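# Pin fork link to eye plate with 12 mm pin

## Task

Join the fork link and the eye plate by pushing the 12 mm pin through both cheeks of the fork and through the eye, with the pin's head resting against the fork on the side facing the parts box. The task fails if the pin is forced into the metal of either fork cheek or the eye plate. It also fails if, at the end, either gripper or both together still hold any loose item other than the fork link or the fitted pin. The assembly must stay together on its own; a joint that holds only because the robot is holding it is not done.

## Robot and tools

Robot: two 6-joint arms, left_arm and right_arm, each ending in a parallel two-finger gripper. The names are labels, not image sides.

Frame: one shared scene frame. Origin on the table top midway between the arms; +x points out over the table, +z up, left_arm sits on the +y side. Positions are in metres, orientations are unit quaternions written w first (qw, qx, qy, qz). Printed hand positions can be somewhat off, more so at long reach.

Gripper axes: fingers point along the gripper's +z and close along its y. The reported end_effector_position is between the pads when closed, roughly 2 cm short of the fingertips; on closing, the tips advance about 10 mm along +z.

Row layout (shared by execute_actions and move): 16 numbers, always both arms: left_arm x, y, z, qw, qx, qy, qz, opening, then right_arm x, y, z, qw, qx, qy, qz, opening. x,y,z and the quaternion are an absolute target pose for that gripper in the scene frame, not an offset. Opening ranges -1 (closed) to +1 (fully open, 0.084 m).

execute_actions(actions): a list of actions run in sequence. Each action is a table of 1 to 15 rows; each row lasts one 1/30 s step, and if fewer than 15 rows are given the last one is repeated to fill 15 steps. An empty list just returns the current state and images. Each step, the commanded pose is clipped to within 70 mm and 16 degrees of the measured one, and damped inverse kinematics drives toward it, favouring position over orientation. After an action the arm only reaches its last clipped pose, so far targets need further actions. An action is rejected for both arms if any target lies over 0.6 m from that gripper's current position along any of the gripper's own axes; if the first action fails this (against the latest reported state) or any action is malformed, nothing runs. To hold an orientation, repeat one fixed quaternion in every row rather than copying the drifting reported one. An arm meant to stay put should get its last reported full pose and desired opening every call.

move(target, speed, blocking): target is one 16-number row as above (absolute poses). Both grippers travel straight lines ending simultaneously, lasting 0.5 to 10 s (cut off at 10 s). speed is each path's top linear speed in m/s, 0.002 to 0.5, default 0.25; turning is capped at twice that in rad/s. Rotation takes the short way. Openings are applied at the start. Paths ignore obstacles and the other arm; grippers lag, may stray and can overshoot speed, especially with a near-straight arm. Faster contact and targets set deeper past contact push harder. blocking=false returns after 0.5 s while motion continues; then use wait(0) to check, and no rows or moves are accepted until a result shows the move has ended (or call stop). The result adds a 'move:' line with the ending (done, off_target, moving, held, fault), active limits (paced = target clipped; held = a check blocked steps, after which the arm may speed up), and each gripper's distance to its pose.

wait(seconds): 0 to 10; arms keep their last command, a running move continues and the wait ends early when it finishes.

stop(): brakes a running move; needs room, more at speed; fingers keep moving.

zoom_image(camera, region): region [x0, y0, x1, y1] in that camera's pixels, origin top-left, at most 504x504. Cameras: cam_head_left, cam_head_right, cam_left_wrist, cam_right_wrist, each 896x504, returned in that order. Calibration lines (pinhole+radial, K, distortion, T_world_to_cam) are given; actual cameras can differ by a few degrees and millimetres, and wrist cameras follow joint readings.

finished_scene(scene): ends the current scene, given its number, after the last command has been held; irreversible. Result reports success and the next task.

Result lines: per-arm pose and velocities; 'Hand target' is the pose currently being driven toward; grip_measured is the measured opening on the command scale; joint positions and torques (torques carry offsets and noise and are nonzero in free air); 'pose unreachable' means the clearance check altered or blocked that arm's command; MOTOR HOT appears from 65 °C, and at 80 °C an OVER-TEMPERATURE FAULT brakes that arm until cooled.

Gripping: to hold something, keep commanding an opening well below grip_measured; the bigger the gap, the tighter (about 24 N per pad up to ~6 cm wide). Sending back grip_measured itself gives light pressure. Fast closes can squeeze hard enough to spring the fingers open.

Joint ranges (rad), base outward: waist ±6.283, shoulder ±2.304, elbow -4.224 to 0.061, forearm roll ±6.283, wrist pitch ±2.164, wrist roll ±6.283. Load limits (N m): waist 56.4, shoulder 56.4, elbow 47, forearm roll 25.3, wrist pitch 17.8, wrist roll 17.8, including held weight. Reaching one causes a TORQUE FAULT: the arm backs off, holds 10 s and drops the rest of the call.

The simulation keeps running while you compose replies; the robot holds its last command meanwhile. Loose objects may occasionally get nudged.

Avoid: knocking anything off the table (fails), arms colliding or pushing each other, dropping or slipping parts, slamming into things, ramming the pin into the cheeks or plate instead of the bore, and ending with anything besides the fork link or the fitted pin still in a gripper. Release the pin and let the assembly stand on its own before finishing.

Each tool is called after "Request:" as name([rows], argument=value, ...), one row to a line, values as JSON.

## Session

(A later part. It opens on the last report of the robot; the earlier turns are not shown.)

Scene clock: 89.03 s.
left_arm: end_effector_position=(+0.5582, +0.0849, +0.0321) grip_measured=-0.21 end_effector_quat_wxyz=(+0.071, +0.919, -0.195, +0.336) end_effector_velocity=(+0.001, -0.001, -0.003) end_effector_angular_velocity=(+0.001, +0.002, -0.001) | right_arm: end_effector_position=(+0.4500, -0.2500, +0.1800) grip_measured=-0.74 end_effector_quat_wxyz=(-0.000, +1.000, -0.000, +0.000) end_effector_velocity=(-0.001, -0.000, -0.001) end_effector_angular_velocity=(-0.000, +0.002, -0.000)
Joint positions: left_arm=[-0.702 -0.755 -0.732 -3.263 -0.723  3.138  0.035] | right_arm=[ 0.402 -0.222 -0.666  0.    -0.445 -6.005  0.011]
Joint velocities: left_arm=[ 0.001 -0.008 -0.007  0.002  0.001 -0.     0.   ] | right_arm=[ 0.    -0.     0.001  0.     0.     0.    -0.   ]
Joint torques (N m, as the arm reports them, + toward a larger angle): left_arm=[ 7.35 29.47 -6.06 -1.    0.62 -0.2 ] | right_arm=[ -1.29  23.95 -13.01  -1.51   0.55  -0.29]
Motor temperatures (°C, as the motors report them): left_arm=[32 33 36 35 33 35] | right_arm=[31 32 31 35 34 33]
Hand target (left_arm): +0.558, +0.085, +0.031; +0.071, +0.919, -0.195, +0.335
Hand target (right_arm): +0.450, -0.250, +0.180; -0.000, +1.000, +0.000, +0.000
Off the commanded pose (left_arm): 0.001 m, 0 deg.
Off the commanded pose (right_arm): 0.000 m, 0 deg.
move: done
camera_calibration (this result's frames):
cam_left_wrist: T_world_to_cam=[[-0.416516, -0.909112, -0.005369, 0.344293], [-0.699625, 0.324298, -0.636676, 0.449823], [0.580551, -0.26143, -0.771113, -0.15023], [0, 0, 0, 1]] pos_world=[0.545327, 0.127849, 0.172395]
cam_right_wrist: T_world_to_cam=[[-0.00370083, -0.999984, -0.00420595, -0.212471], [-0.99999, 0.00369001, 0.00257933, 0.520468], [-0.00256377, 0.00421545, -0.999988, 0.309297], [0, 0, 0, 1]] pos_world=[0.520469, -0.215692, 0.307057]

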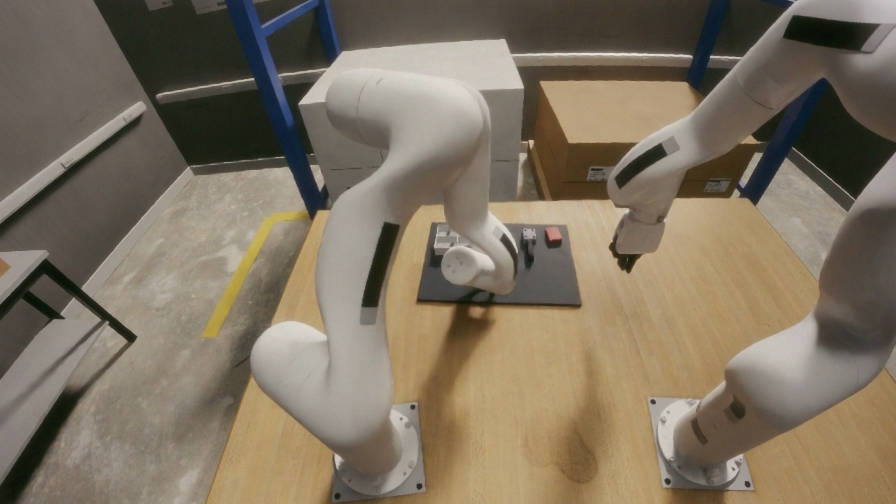

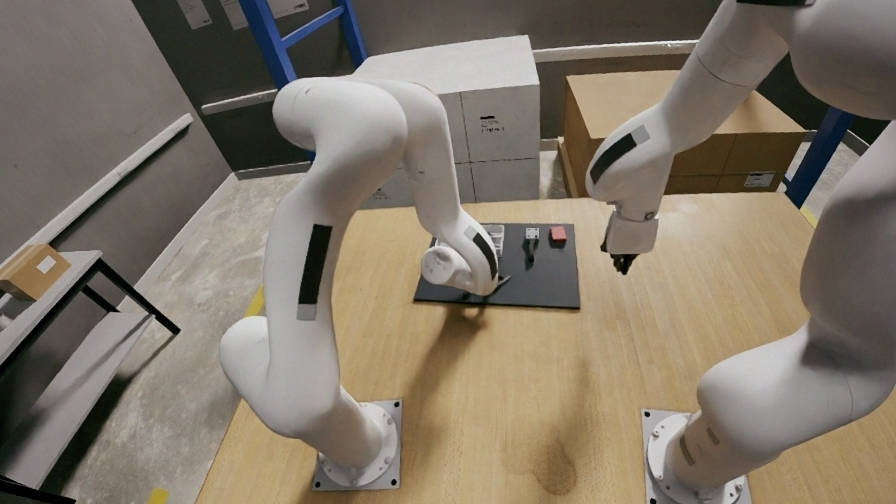

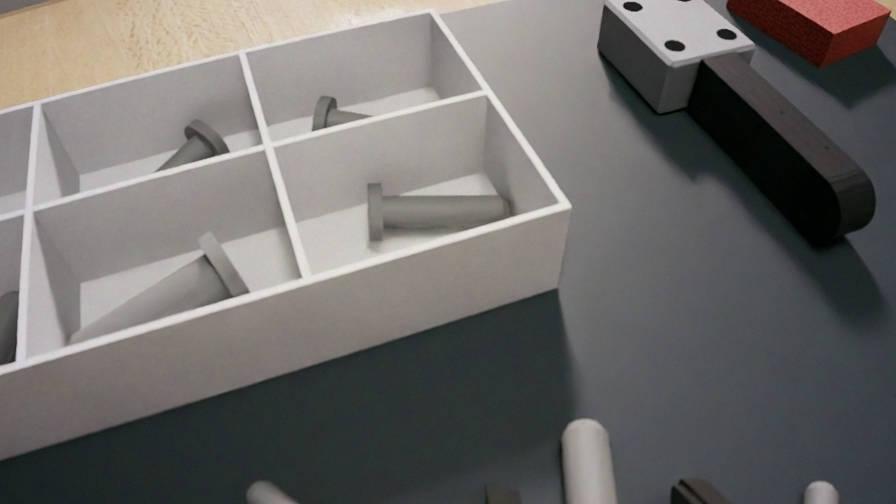

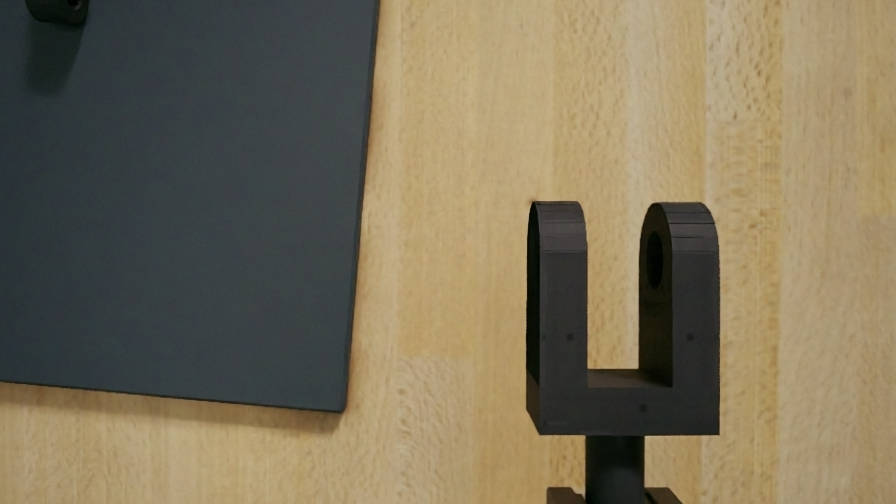

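Request:
move(target=[0.555,0.086,0.035,0.071,0.919,-0.195,0.335,-0.2,0.45,-0.25,0.18,0,1,0,0,-1], speed=0.03)

Request:
execute_actions([
  [[0.555,0.086,0.036,0.071,0.919,-0.195,0.335,-0.5,0.45,-0.25,0.18,0,1,0,0,-1]],
  [[0.555,0.086,0.037,0.071,0.919,-0.195,0.335,-0.7,0.45,-0.25,0.18,0,1,0,0,-1]],
  [[0.555,0.086,0.037,0.071,0.919,-0.195,0.335,-1,0.45,-0.25,0.18,0,1,0,0,-1]],
  [[0.555,0.086,0.037,0.071,0.919,-0.195,0.335,-1,0.45,-0.25,0.18,0,1,0,0,-1]],
])

Request:
move(target=[0.555,0.10,0.10,0.071,0.919,-0.195,0.335,-1,0.45,-0.25,0.18,0,1,0,0,-1], speed=0.08)

Scene clock: 92.00 s.
left_arm: end_effector_position=(+0.5551, +0.0860, +0.0345) grip_measured=-0.21 end_effector_quat_wxyz=(+0.071, +0.919, -0.195, +0.335) end_effector_velocity=(-0.002, +0.000, +0.002) end_effector_angular_velocity=(+0.000, +0.001, -0.003) | right_arm: end_effector_position=(+0.4500, -0.2500, +0.1800) grip_measured=-0.74 end_effector_quat_wxyz=(-0.000, +1.000, +0.000, +0.000) end_effector_velocity=(-0.001, +0.000, -0.001) end_effector_angular_velocity=(-0.001, +0.002, +0.002)
Joint positions: left_arm=[-0.703 -0.744 -0.723 -3.265 -0.72   3.138  0.035] | right_arm=[ 0.402 -0.222 -0.666  0.    -0.445 -6.005  0.011]
Joint velocities: left_arm=[-0.001  0.008  0.007  0.002  0.001 -0.    -0.   ] | right_arm=[ 0.001 -0.001  0.001 -0.001  0.    -0.    -0.   ]
Joint torques (N m, as the arm reports them, + toward a larger angle): left_arm=[ 5.9  47.15 -1.2  -0.8   0.74 -0.32] | right_arm=[  2.91  23.91 -12.69  -0.36   0.64  -0.4 ]
Motor temperatures (°C, as the motors report them): left_arm=[32 33 36 35 33 35] | right_arm=[31 32 31 35 34 33]
Hand target (left_arm): +0.555, +0.086, +0.035; +0.071, +0.919, -0.195, +0.335
Hand target (right_arm): +0.450, -0.250, +0.180; -0.000, +1.000, +0.000, -0.000
Off the commanded pose (left_arm): 0.000 m, 0 deg.
Off the commanded pose (right_arm): 0.000 m, 0 deg.
move: done
camera_calibration (this result's frames):
cam_left_wrist: T_world_to_cam=[[-0.416394, -0.909168, -0.00539798, 0.343914], [-0.701258, 0.324939, -0.634549, 0.449588], [0.578665, -0.260437, -0.772864, -0.145247], [0, 0, 0, 1]] pos_world=[0.54253, 0.12876, 0.174886]
cam_right_wrist: T_world_to_cam=[[-0.00370073, -0.999984, -0.00420589, -0.212471], [-0.99999, 0.0036899, 0.00257929, 0.520468], [-0.00256373, 0.00421539, -0.999988, 0.309297], [0, 0, 0, 1]] pos_world=[0.520469, -0.215692, 0.307057]

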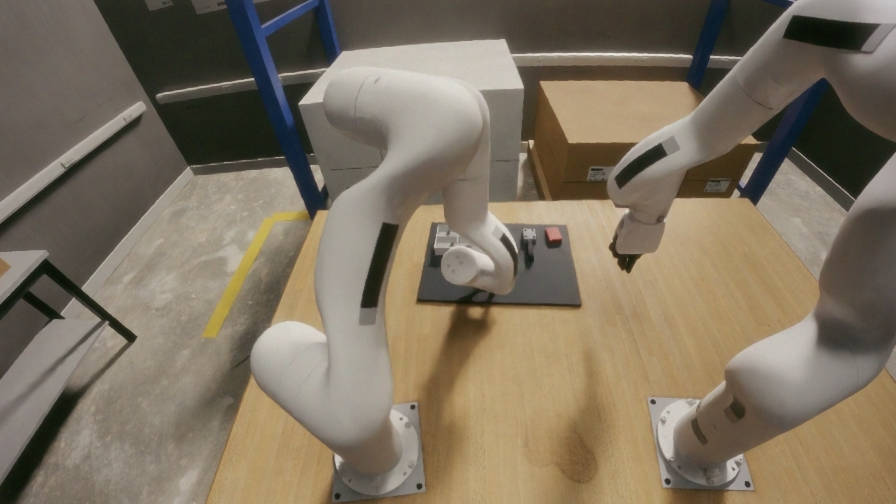

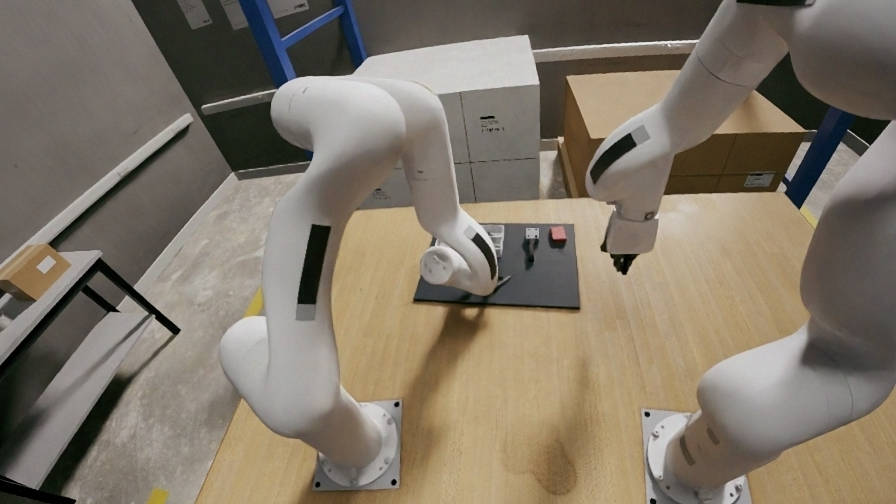

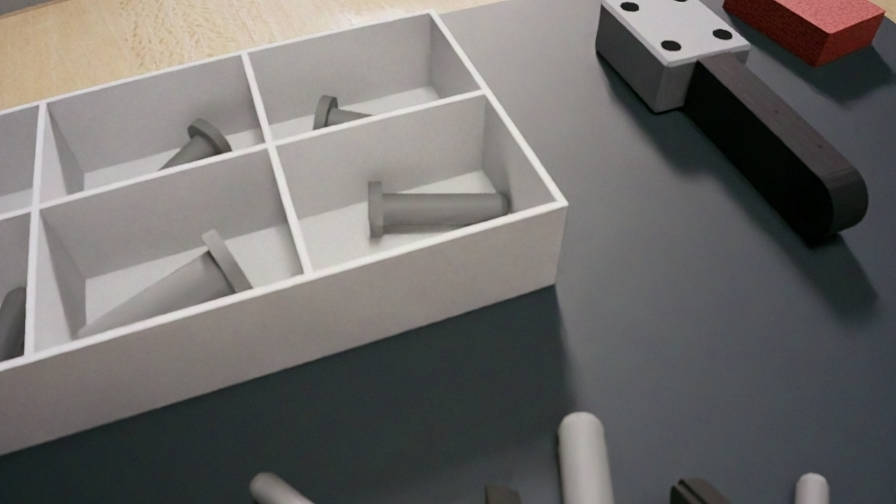

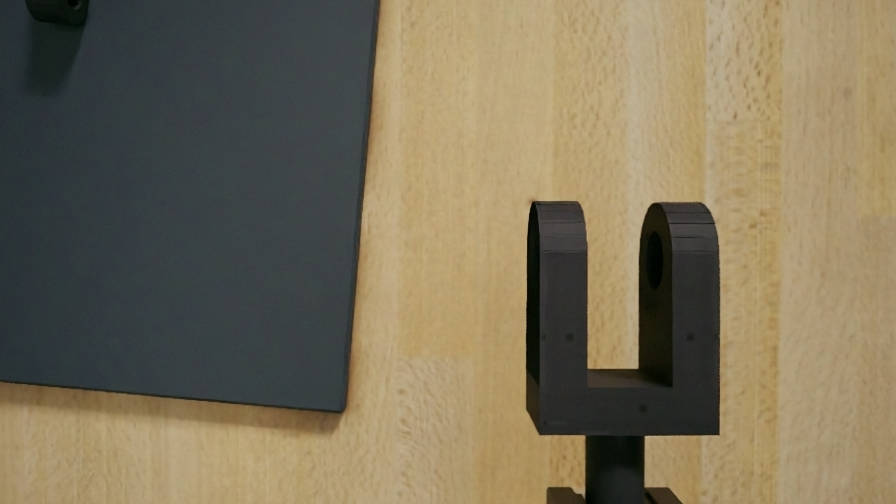

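Scene clock: 94.00 s.
left_arm: end_effector_position=(+0.5550, +0.0860, +0.0370) grip_measured=-0.58 end_effector_quat_wxyz=(+0.071, +0.919, -0.195, +0.335) end_effector_velocity=(-0.001, -0.001, +0.000) end_effector_angular_velocity=(-0.000, +0.000, -0.003) | right_arm: end_effector_position=(+0.4500, -0.2500, +0.1800) grip_measured=-0.74 end_effector_quat_wxyz=(+0.000, +1.000, +0.000, -0.000) end_effector_velocity=(-0.000, -0.000, -0.000) end_effector_angular_velocity=(-0.000, +0.000, -0.001)
Joint positions: left_arm=[-0.704 -0.737 -0.72  -3.265 -0.716  3.138  0.019] | right_arm=[ 0.402 -0.222 -0.666  0.    -0.445 -6.005  0.011]
Joint velocities: left_arm=[-0.002  0.    -0.     0.     0.    -0.    -0.   ] | right_arm=[-0.001 -0.     0.    -0.     0.     0.    -0.   ]
Joint torques (N m, as the arm reports them, + toward a larger angle): left_arm=[ 6.97 53.27 -4.41 -0.99 -0.56 -0.24] | right_arm=[ -1.5   21.86 -12.78  -1.48   0.72  -0.23]
Motor temperatures (°C, as the motors report them): left_arm=[32 33 36 35 33 35] | right_arm=[31 32 31 35 34 33]
Hand target (left_arm): +0.555, +0.086, +0.037; +0.071, +0.919, -0.195, +0.335
Hand target (right_arm): +0.450, -0.250, +0.180; -0.000, +1.000, +0.000, -0.000
Off the commanded pose (left_arm): 0.000 m, 0 deg.
Off the commanded pose (right_arm): 0.000 m, 0 deg.
camera_calibration (this result's frames):
cam_left_wrist: T_world_to_cam=[[-0.41646, -0.909138, -0.00537542, 0.343926], [-0.700866, 0.32481, -0.635048, 0.450883], [0.579092, -0.260705, -0.772454, -0.143507], [0, 0, 0, 1]] pos_world=[0.542344, 0.128812, 0.177328]
cam_right_wrist: T_world_to_cam=[[-0.00370051, -0.999984, -0.00420583, -0.212471], [-0.99999, 0.00368968, 0.00257949, 0.520468], [-0.00256393, 0.00421534, -0.999988, 0.309297], [0, 0, 0, 1]] pos_world=[0.520469, -0.215692, 0.307057]

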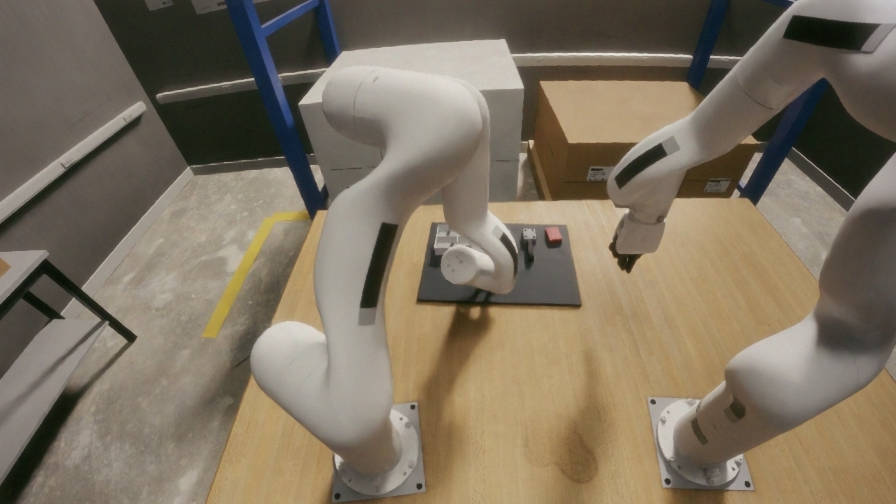

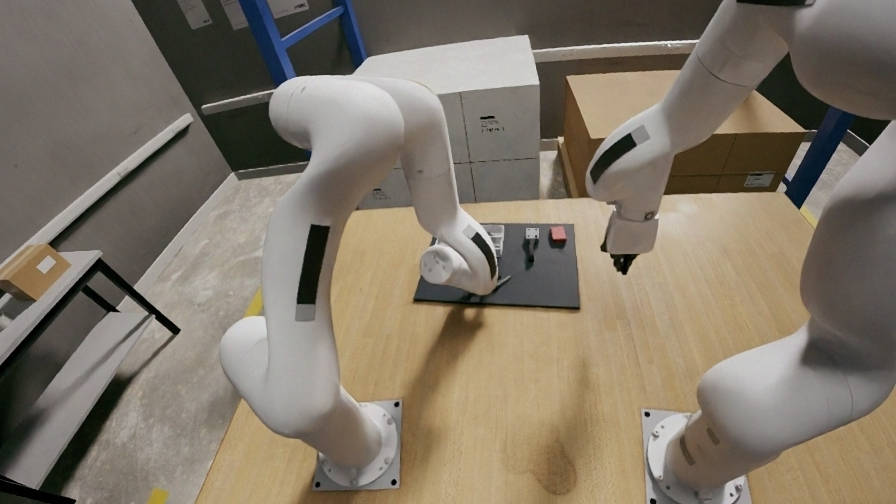

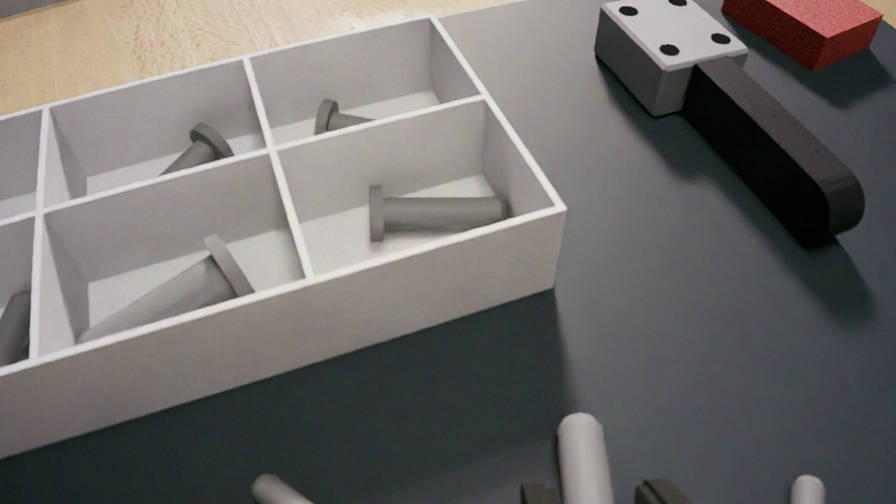

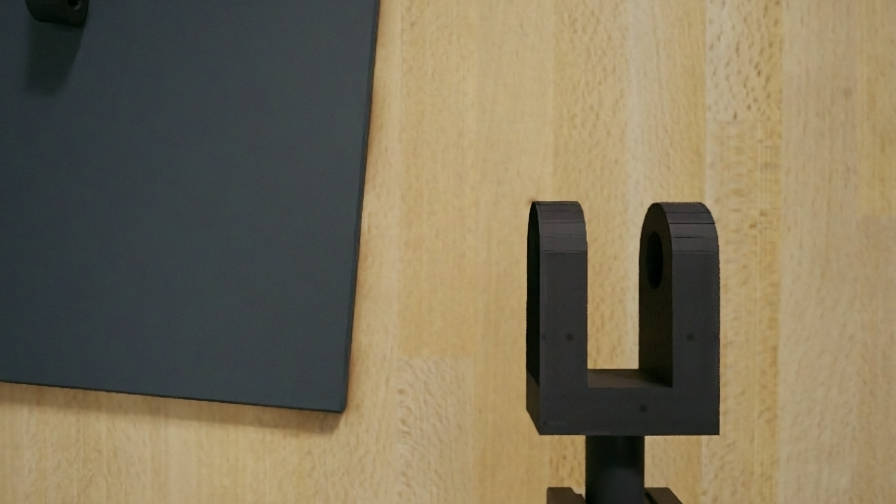

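Scene clock: 95.23 s.
left_arm: end_effector_position=(+0.5548, +0.1000, +0.0996) grip_measured=-0.58 end_effector_quat_wxyz=(+0.071, +0.919, -0.195, +0.335) end_effector_velocity=(-0.000, -0.000, +0.003) end_effector_angular_velocity=(-0.001, -0.001, -0.001) | right_arm: end_effector_position=(+0.4500, -0.2500, +0.1800) grip_measured=-0.74 end_effector_quat_wxyz=(-0.000, +1.000, +0.000, -0.000) end_effector_velocity=(-0.000, -0.000, -0.000) end_effector_angular_velocity=(-0.001, +0.001, +0.002)
Joint positions: left_arm=[-0.674 -0.555 -0.655 -3.251 -0.599  3.159  0.019] | right_arm=[ 0.402 -0.222 -0.666  0.    -0.445 -6.005  0.011]
Joint velocities: left_arm=[-0.     0.008  0.002 -0.     0.005  0.001  0.   ] | right_arm=[ 0.    -0.     0.001 -0.002  0.     0.    -0.   ]
Joint torques (N m, as the arm reports them, + toward a larger angle): left_arm=[ 6.41 48.79 -6.12 -0.94 -0.47 -0.21] | right_arm=[ -1.7   24.74 -11.71  -1.01   0.25  -0.16]
Motor temperatures (°C, as the motors report them): left_arm=[32 33 36 35 33 35] | right_arm=[31 32 31 35 34 33]
Hand target (left_arm): +0.555, +0.100, +0.100; +0.071, +0.919, -0.195, +0.335
Hand target (right_arm): +0.450, -0.250, +0.180; -0.000, +1.000, +0.000, +0.000
Off the commanded pose (left_arm): 0.000 m, 0 deg.
Off the commanded pose (right_arm): 0.000 m, 0 deg.
move: done
camera_calibration (this result's frames):
cam_left_wrist: T_world_to_cam=[[-0.416486, -0.909128, -0.0051457, 0.356869], [-0.701056, 0.324758, -0.634865, 0.485994], [0.578844, -0.260805, -0.772606, -0.0912328], [0, 0, 0, 1]] pos_world=[0.542149, 0.142815, 0.23989]
cam_right_wrist: T_world_to_cam=[[-0.00370074, -0.999984, -0.00420591, -0.212471], [-0.99999, 0.00368992, 0.00257945, 0.520468], [-0.00256389, 0.00421541, -0.999988, 0.309297], [0, 0, 0, 1]] pos_world=[0.520469, -0.215692, 0.307057]

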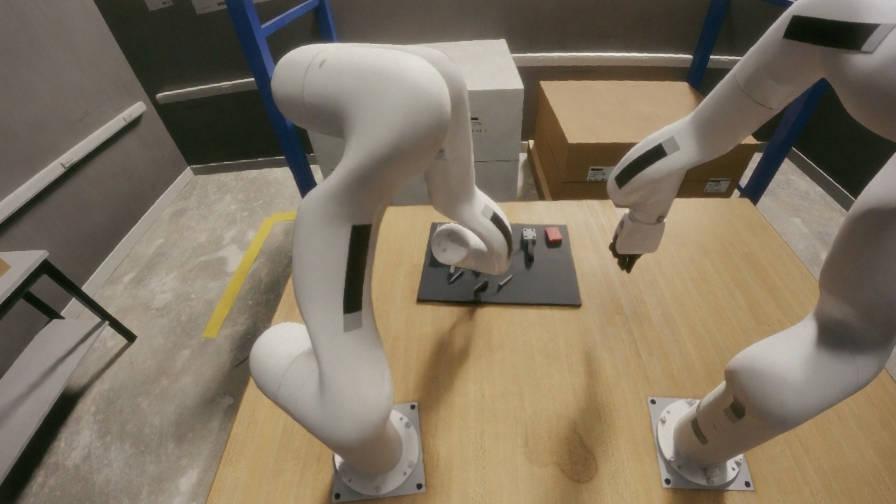

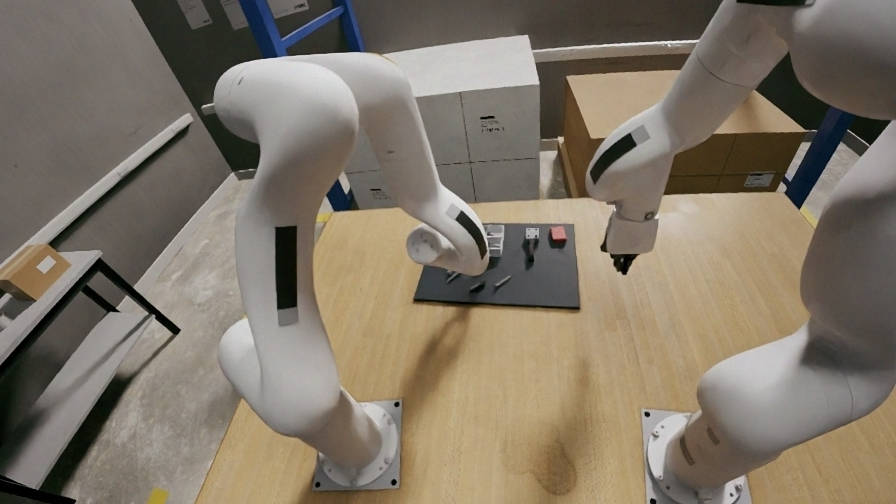

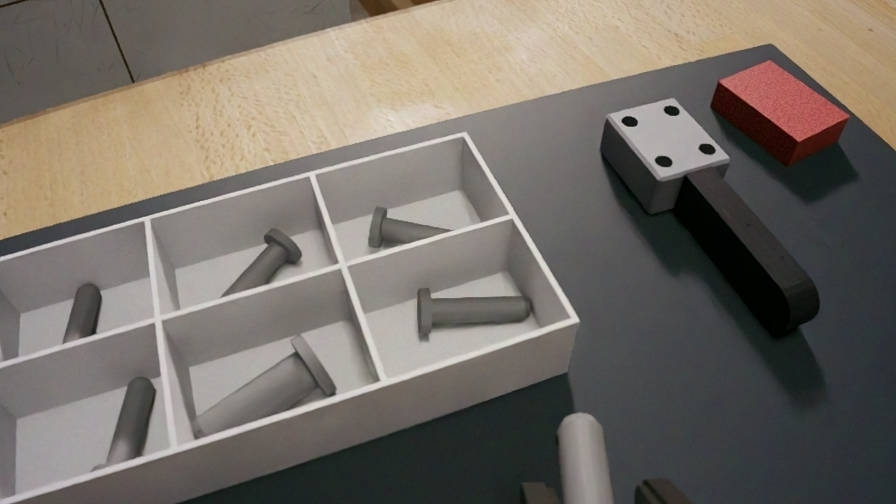

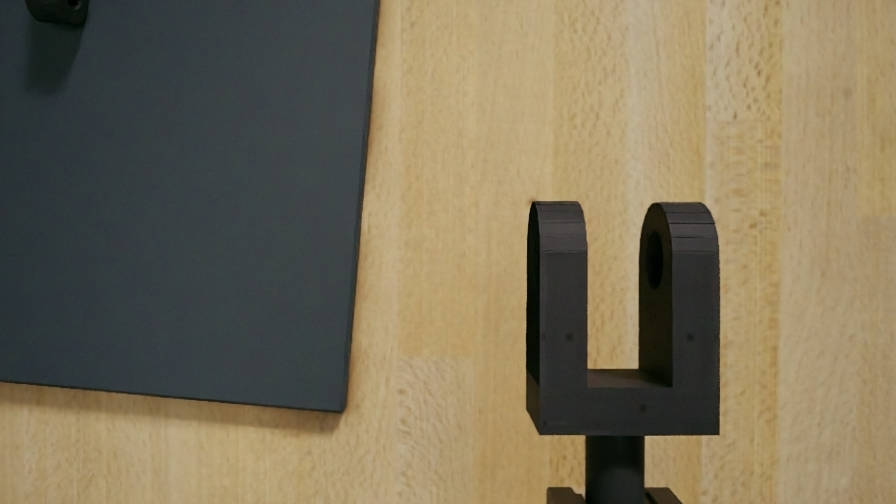

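Request:
move(target=[0.555,0.10,0.10,0.071,0.919,-0.195,0.335,-1,0.49,-0.04,0.06,0,1,0,0,-1], speed=0.15)

Request:
move(target=[0.555,0.10,0.10,0.071,0.919,-0.195,0.335,-1,0.49,-0.04,0.043,0,1,0,0,-1], speed=0.04)

Scene clock: 101.93 s.
left_arm: end_effector_position=(+0.5550, +0.1000, +0.1000) grip_measured=-0.58 end_effector_quat_wxyz=(+0.071, +0.919, -0.195, +0.335) end_effector_velocity=(+0.000, +0.000, +0.000) end_effector_angular_velocity=(-0.000, -0.000, +0.002) | right_arm: end_effector_position=(+0.4898, -0.0408, +0.0598) grip_measured=-0.74 end_effector_quat_wxyz=(+0.000, +1.000, -0.000, +0.000) end_effector_velocity=(+0.000, +0.001, -0.001) end_effector_angular_velocity=(-0.002, +0.000, +0.001)
Joint positions: left_arm=[-0.673 -0.554 -0.656 -3.252 -0.598  3.159  0.019] | right_arm=[ 0.765 -0.714 -1.044 -0.003 -0.33  -5.638  0.011]
Joint velocities: left_arm=[ 0.001  0.001  0.    -0.002  0.     0.     0.   ] | right_arm=[ 0.003 -0.005 -0.004 -0.004 -0.001  0.005  0.   ]
Joint torques (N m, as the arm reports them, + toward a larger angle): left_arm=[ 6.6  48.8  -6.11 -1.07 -0.45 -0.24] | right_arm=[  0.23  37.83 -11.58  -0.68   0.41  -0.22]
Motor temperatures (°C, as the motors report them): left_arm=[32 33 36 35 33 35] | right_arm=[31 32 31 35 34 33]
Hand target (left_arm): +0.555, +0.100, +0.100; +0.071, +0.919, -0.195, +0.335
Hand target (right_arm): +0.490, -0.041, +0.060; +0.001, +1.000, -0.000, +0.000
Off the commanded pose (left_arm): 0.000 m, 0 deg.
Off the commanded pose (right_arm): 0.001 m, 0 deg.
move: done
camera_calibration (this result's frames):
cam_left_wrist: T_world_to_cam=[[-0.416462, -0.909137, -0.00537275, 0.356993], [-0.700866, 0.324809, -0.635048, 0.486343], [0.579091, -0.260707, -0.772454, -0.0911916], [0, 0, 0, 1]] pos_world=[0.542343, 0.142813, 0.240328]
cam_right_wrist: T_world_to_cam=[[-0.00386686, -0.999987, -0.00332018, -0.0036421], [-0.99999, 0.00385931, 0.00227991, 0.559835], [-0.00226707, 0.00332897, -0.999992, 0.188145], [0, 0, 0, 1]] pos_world=[0.560242, -0.00642895, 0.186855]

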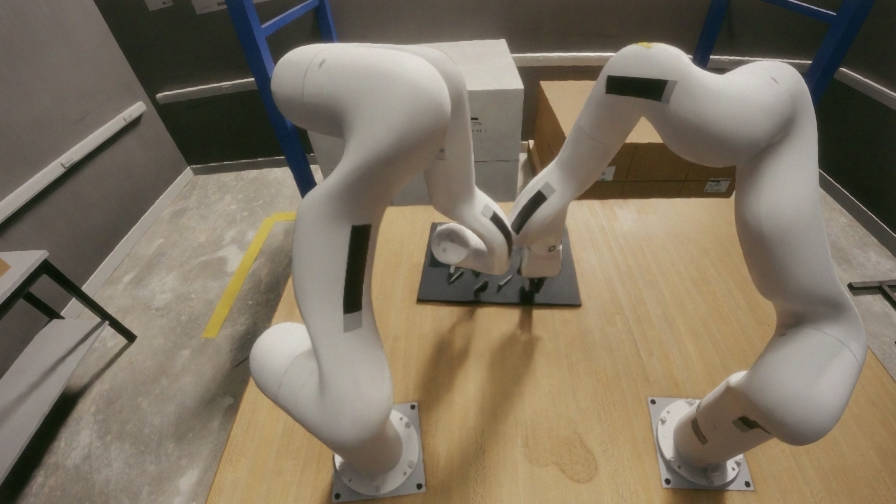

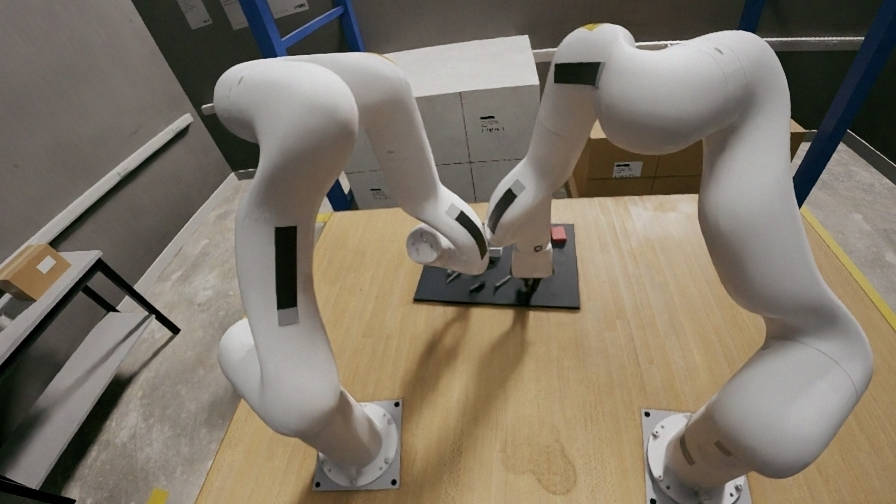

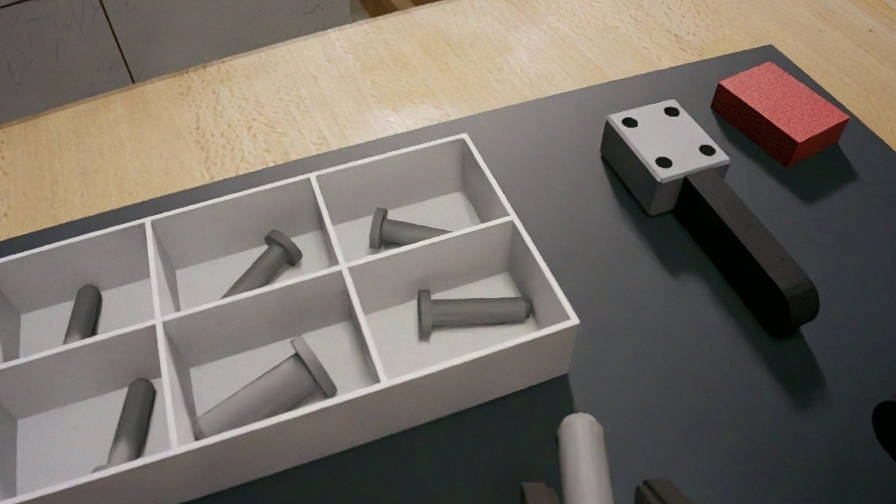

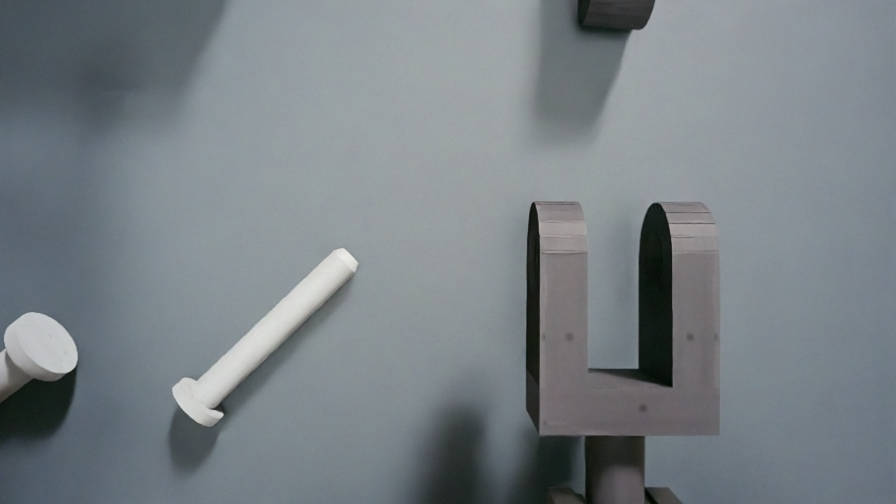

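Scene clock: 102.73 s.
left_arm: end_effector_position=(+0.5550, +0.1000, +0.1000) grip_measured=-0.58 end_effector_quat_wxyz=(+0.071, +0.919, -0.195, +0.335) end_effector_velocity=(-0.000, -0.000, -0.000) end_effector_angular_velocity=(-0.000, -0.001, -0.000) | right_arm: end_effector_position=(+0.4900, -0.0400, +0.0432) grip_measured=-0.74 end_effector_quat_wxyz=(-0.000, +1.000, -0.000, +0.000) end_effector_velocity=(+0.000, +0.000, -0.002) end_effector_angular_velocity=(+0.001, -0.001, +0.000)
Joint positions: left_arm=[-0.673 -0.554 -0.656 -3.252 -0.598  3.159  0.019] | right_arm=[ 0.766 -0.749 -1.052 -0.    -0.303 -5.64   0.011]
Joint velocities: left_arm=[-0.001 -0.001 -0.    -0.    -0.001 -0.     0.   ] | right_arm=[ 0.    -0.005 -0.002  0.     0.003 -0.     0.   ]
Joint torques (N m, as the arm reports them, + toward a larger angle): left_arm=[ 6.69 49.5  -6.28 -1.06 -0.59 -0.18] | right_arm=[ -0.34  34.94 -11.21  -0.96   0.28  -0.14]
Motor temperatures (°C, as the motors report them): left_arm=[32 33 36 35 33 35] | right_arm=[31 32 31 35 34 33]
Hand target (left_arm): +0.555, +0.100, +0.100; +0.071, +0.919, -0.195, +0.335
Hand target (right_arm): +0.490, -0.040, +0.043; +0.000, +1.000, -0.000, +0.000
Off the commanded pose (left_arm): 0.000 m, 0 deg.
Off the commanded pose (right_arm): 0.000 m, 0 deg.
move: done
camera_calibration (this result's frames):
cam_left_wrist: T_world_to_cam=[[-0.416461, -0.909138, -0.00537552, 0.356993], [-0.700866, 0.32481, -0.635048, 0.486344], [0.579092, -0.260705, -0.772454, -0.0911928], [0, 0, 0, 1]] pos_world=[0.542344, 0.142812, 0.240328]
cam_right_wrist: T_world_to_cam=[[-0.00371866, -0.999984, -0.00421279, -0.00293092], [-0.99999, 0.00370828, 0.00246847, 0.560031], [-0.00245281, 0.00422193, -0.999988, 0.171697], [0, 0, 0, 1]] pos_world=[0.560436, -0.00573252, 0.170301]

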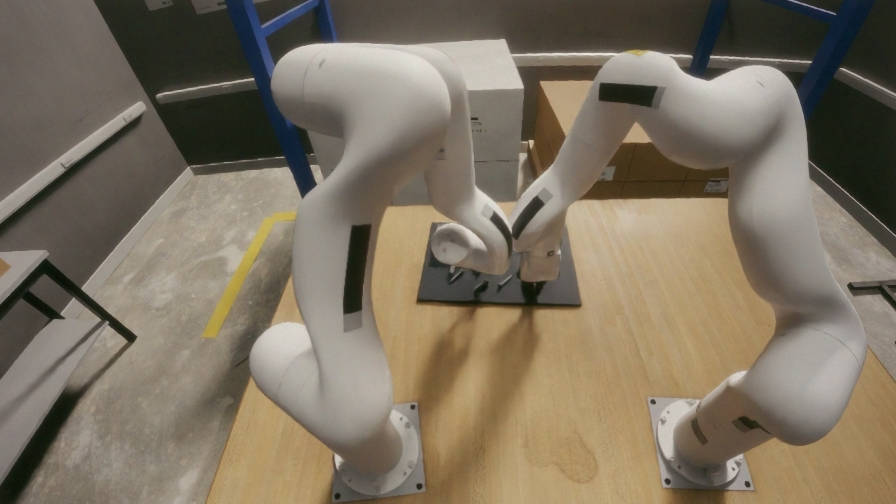

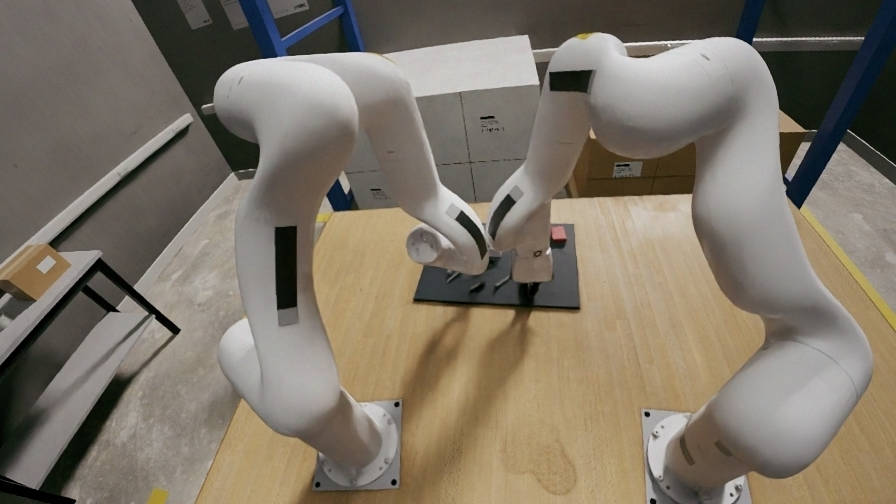

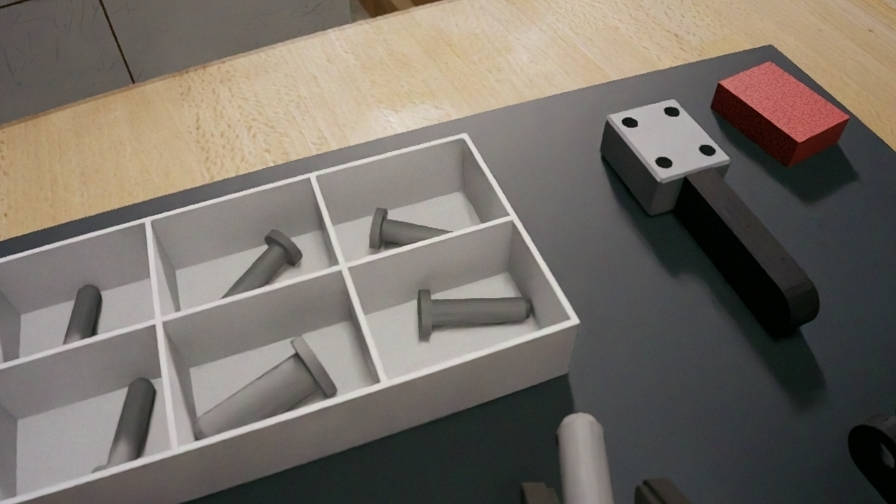

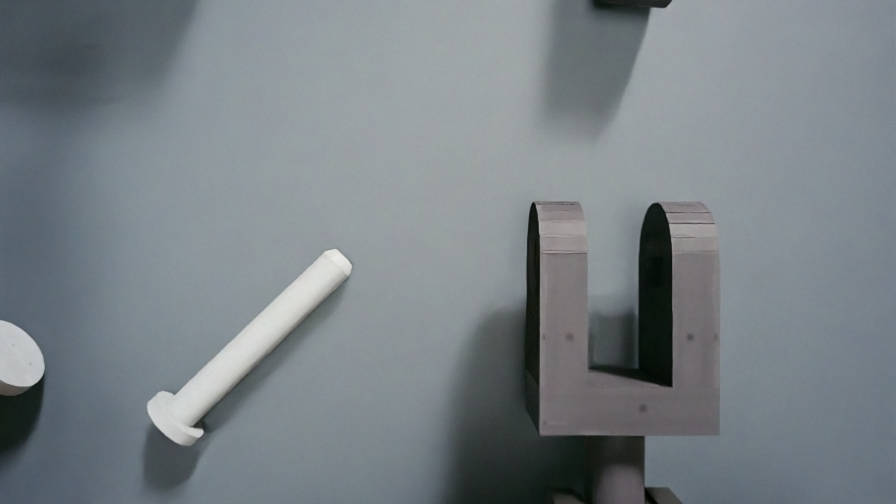

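Request:
move(target=[0.555,0.10,0.10,0.071,0.919,-0.195,0.335,-1,0.525,-0.041,0.043,0,1,0,0,-1], speed=0.03)

Scene clock: 105.20 s.
left_arm: end_effector_position=(+0.5550, +0.1000, +0.1000) grip_measured=-0.58 end_effector_quat_wxyz=(+0.071, +0.919, -0.195, +0.335) end_effector_velocity=(-0.000, -0.000, -0.000) end_effector_angular_velocity=(+0.000, +0.001, +0.000) | right_arm: end_effector_position=(+0.5248, -0.0409, +0.0429) grip_measured=-0.74 end_effector_quat_wxyz=(-0.000, +1.000, +0.000, -0.000) end_effector_velocity=(+0.002, -0.000, +0.000) end_effector_angular_velocity=(-0.000, -0.000, +0.003)
Joint positions: left_arm=[-0.673 -0.554 -0.656 -3.252 -0.598  3.159  0.019] | right_arm=[ 0.728 -0.794 -1.139  0.    -0.345 -5.679  0.011]
Joint velocities: left_arm=[-0.001 -0.001  0.    -0.001  0.001 -0.    -0.   ] | right_arm=[-0.002 -0.002 -0.005 -0.001 -0.003 -0.003 -0.   ]
Joint torques (N m, as the arm reports them, + toward a larger angle): left_arm=[ 6.15 48.27 -6.07 -1.01 -0.55 -0.24] | right_arm=[ -0.66  39.78 -11.27  -1.12   0.53  -0.04]
Motor temperatures (°C, as the motors report them): left_arm=[32 33 36 35 33 35] | right_arm=[31 32 31 35 34 33]
Hand target (left_arm): +0.555, +0.100, +0.100; +0.071, +0.919, -0.195, +0.335
Hand target (right_arm): +0.525, -0.041, +0.043; -0.000, +1.000, +0.000, -0.000
Off the commanded pose (left_arm): 0.000 m, 0 deg.
Off the commanded pose (right_arm): 0.000 m, 0 deg.
move: done
camera_calibration (this result's frames):
cam_left_wrist: T_world_to_cam=[[-0.416461, -0.909138, -0.00537553, 0.356993], [-0.700866, 0.32481, -0.635048, 0.486344], [0.579092, -0.260705, -0.772454, -0.0911927], [0, 0, 0, 1]] pos_world=[0.542344, 0.142812, 0.240328]
cam_right_wrist: T_world_to_cam=[[-0.00366259, -0.999984, -0.00431111, -0.00373386], [-0.99999, 0.00365117, 0.00265405, 0.594837], [-0.00263827, 0.00432078, -0.999987, 0.171536], [0, 0, 0, 1]] pos_world=[0.59527, -0.00664682, 0.169939]

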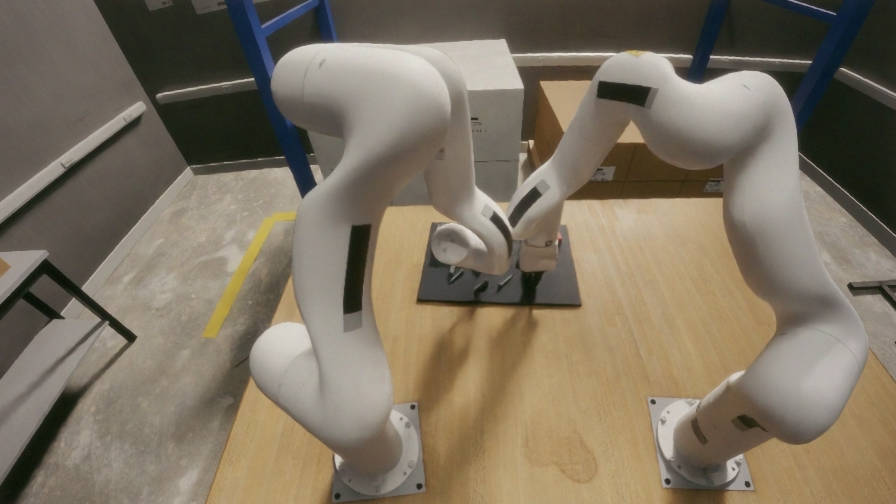

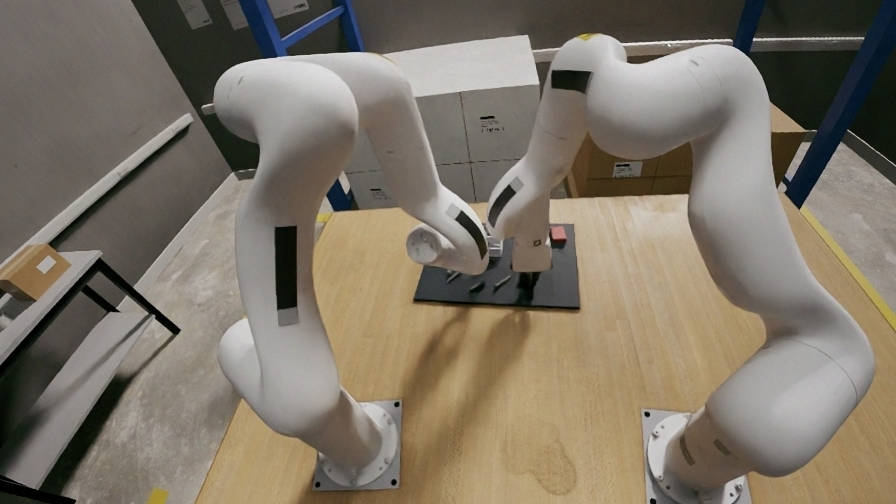

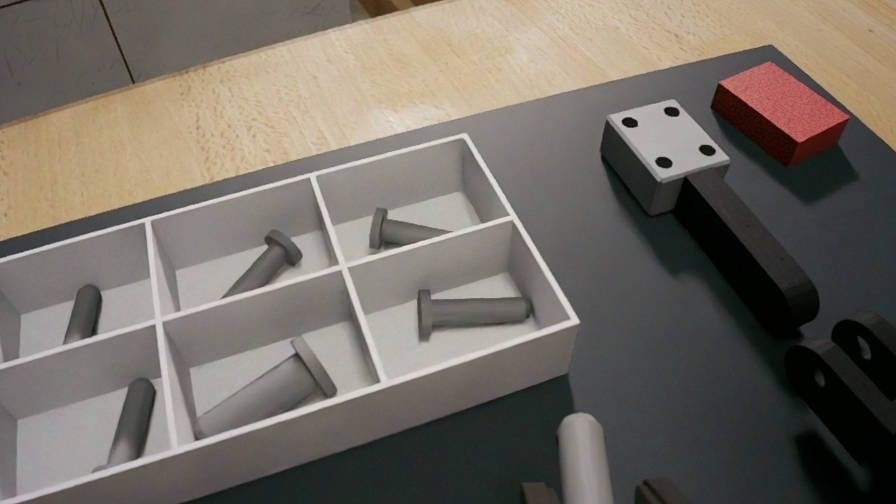

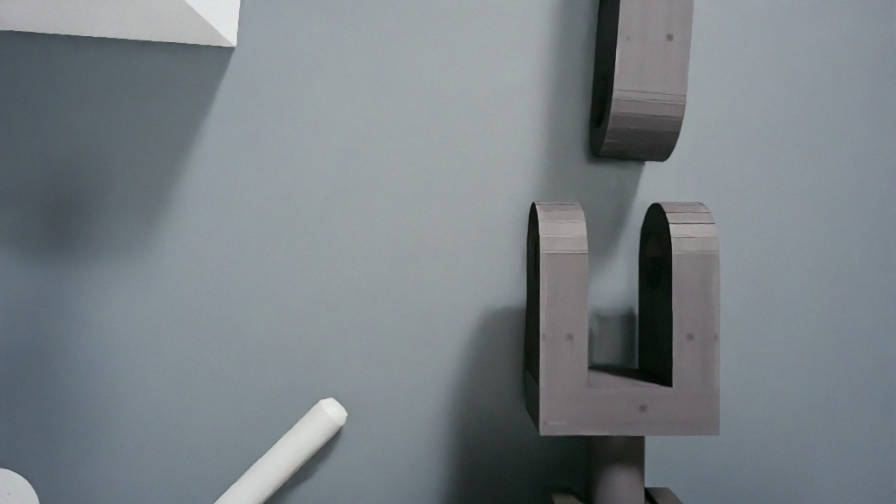

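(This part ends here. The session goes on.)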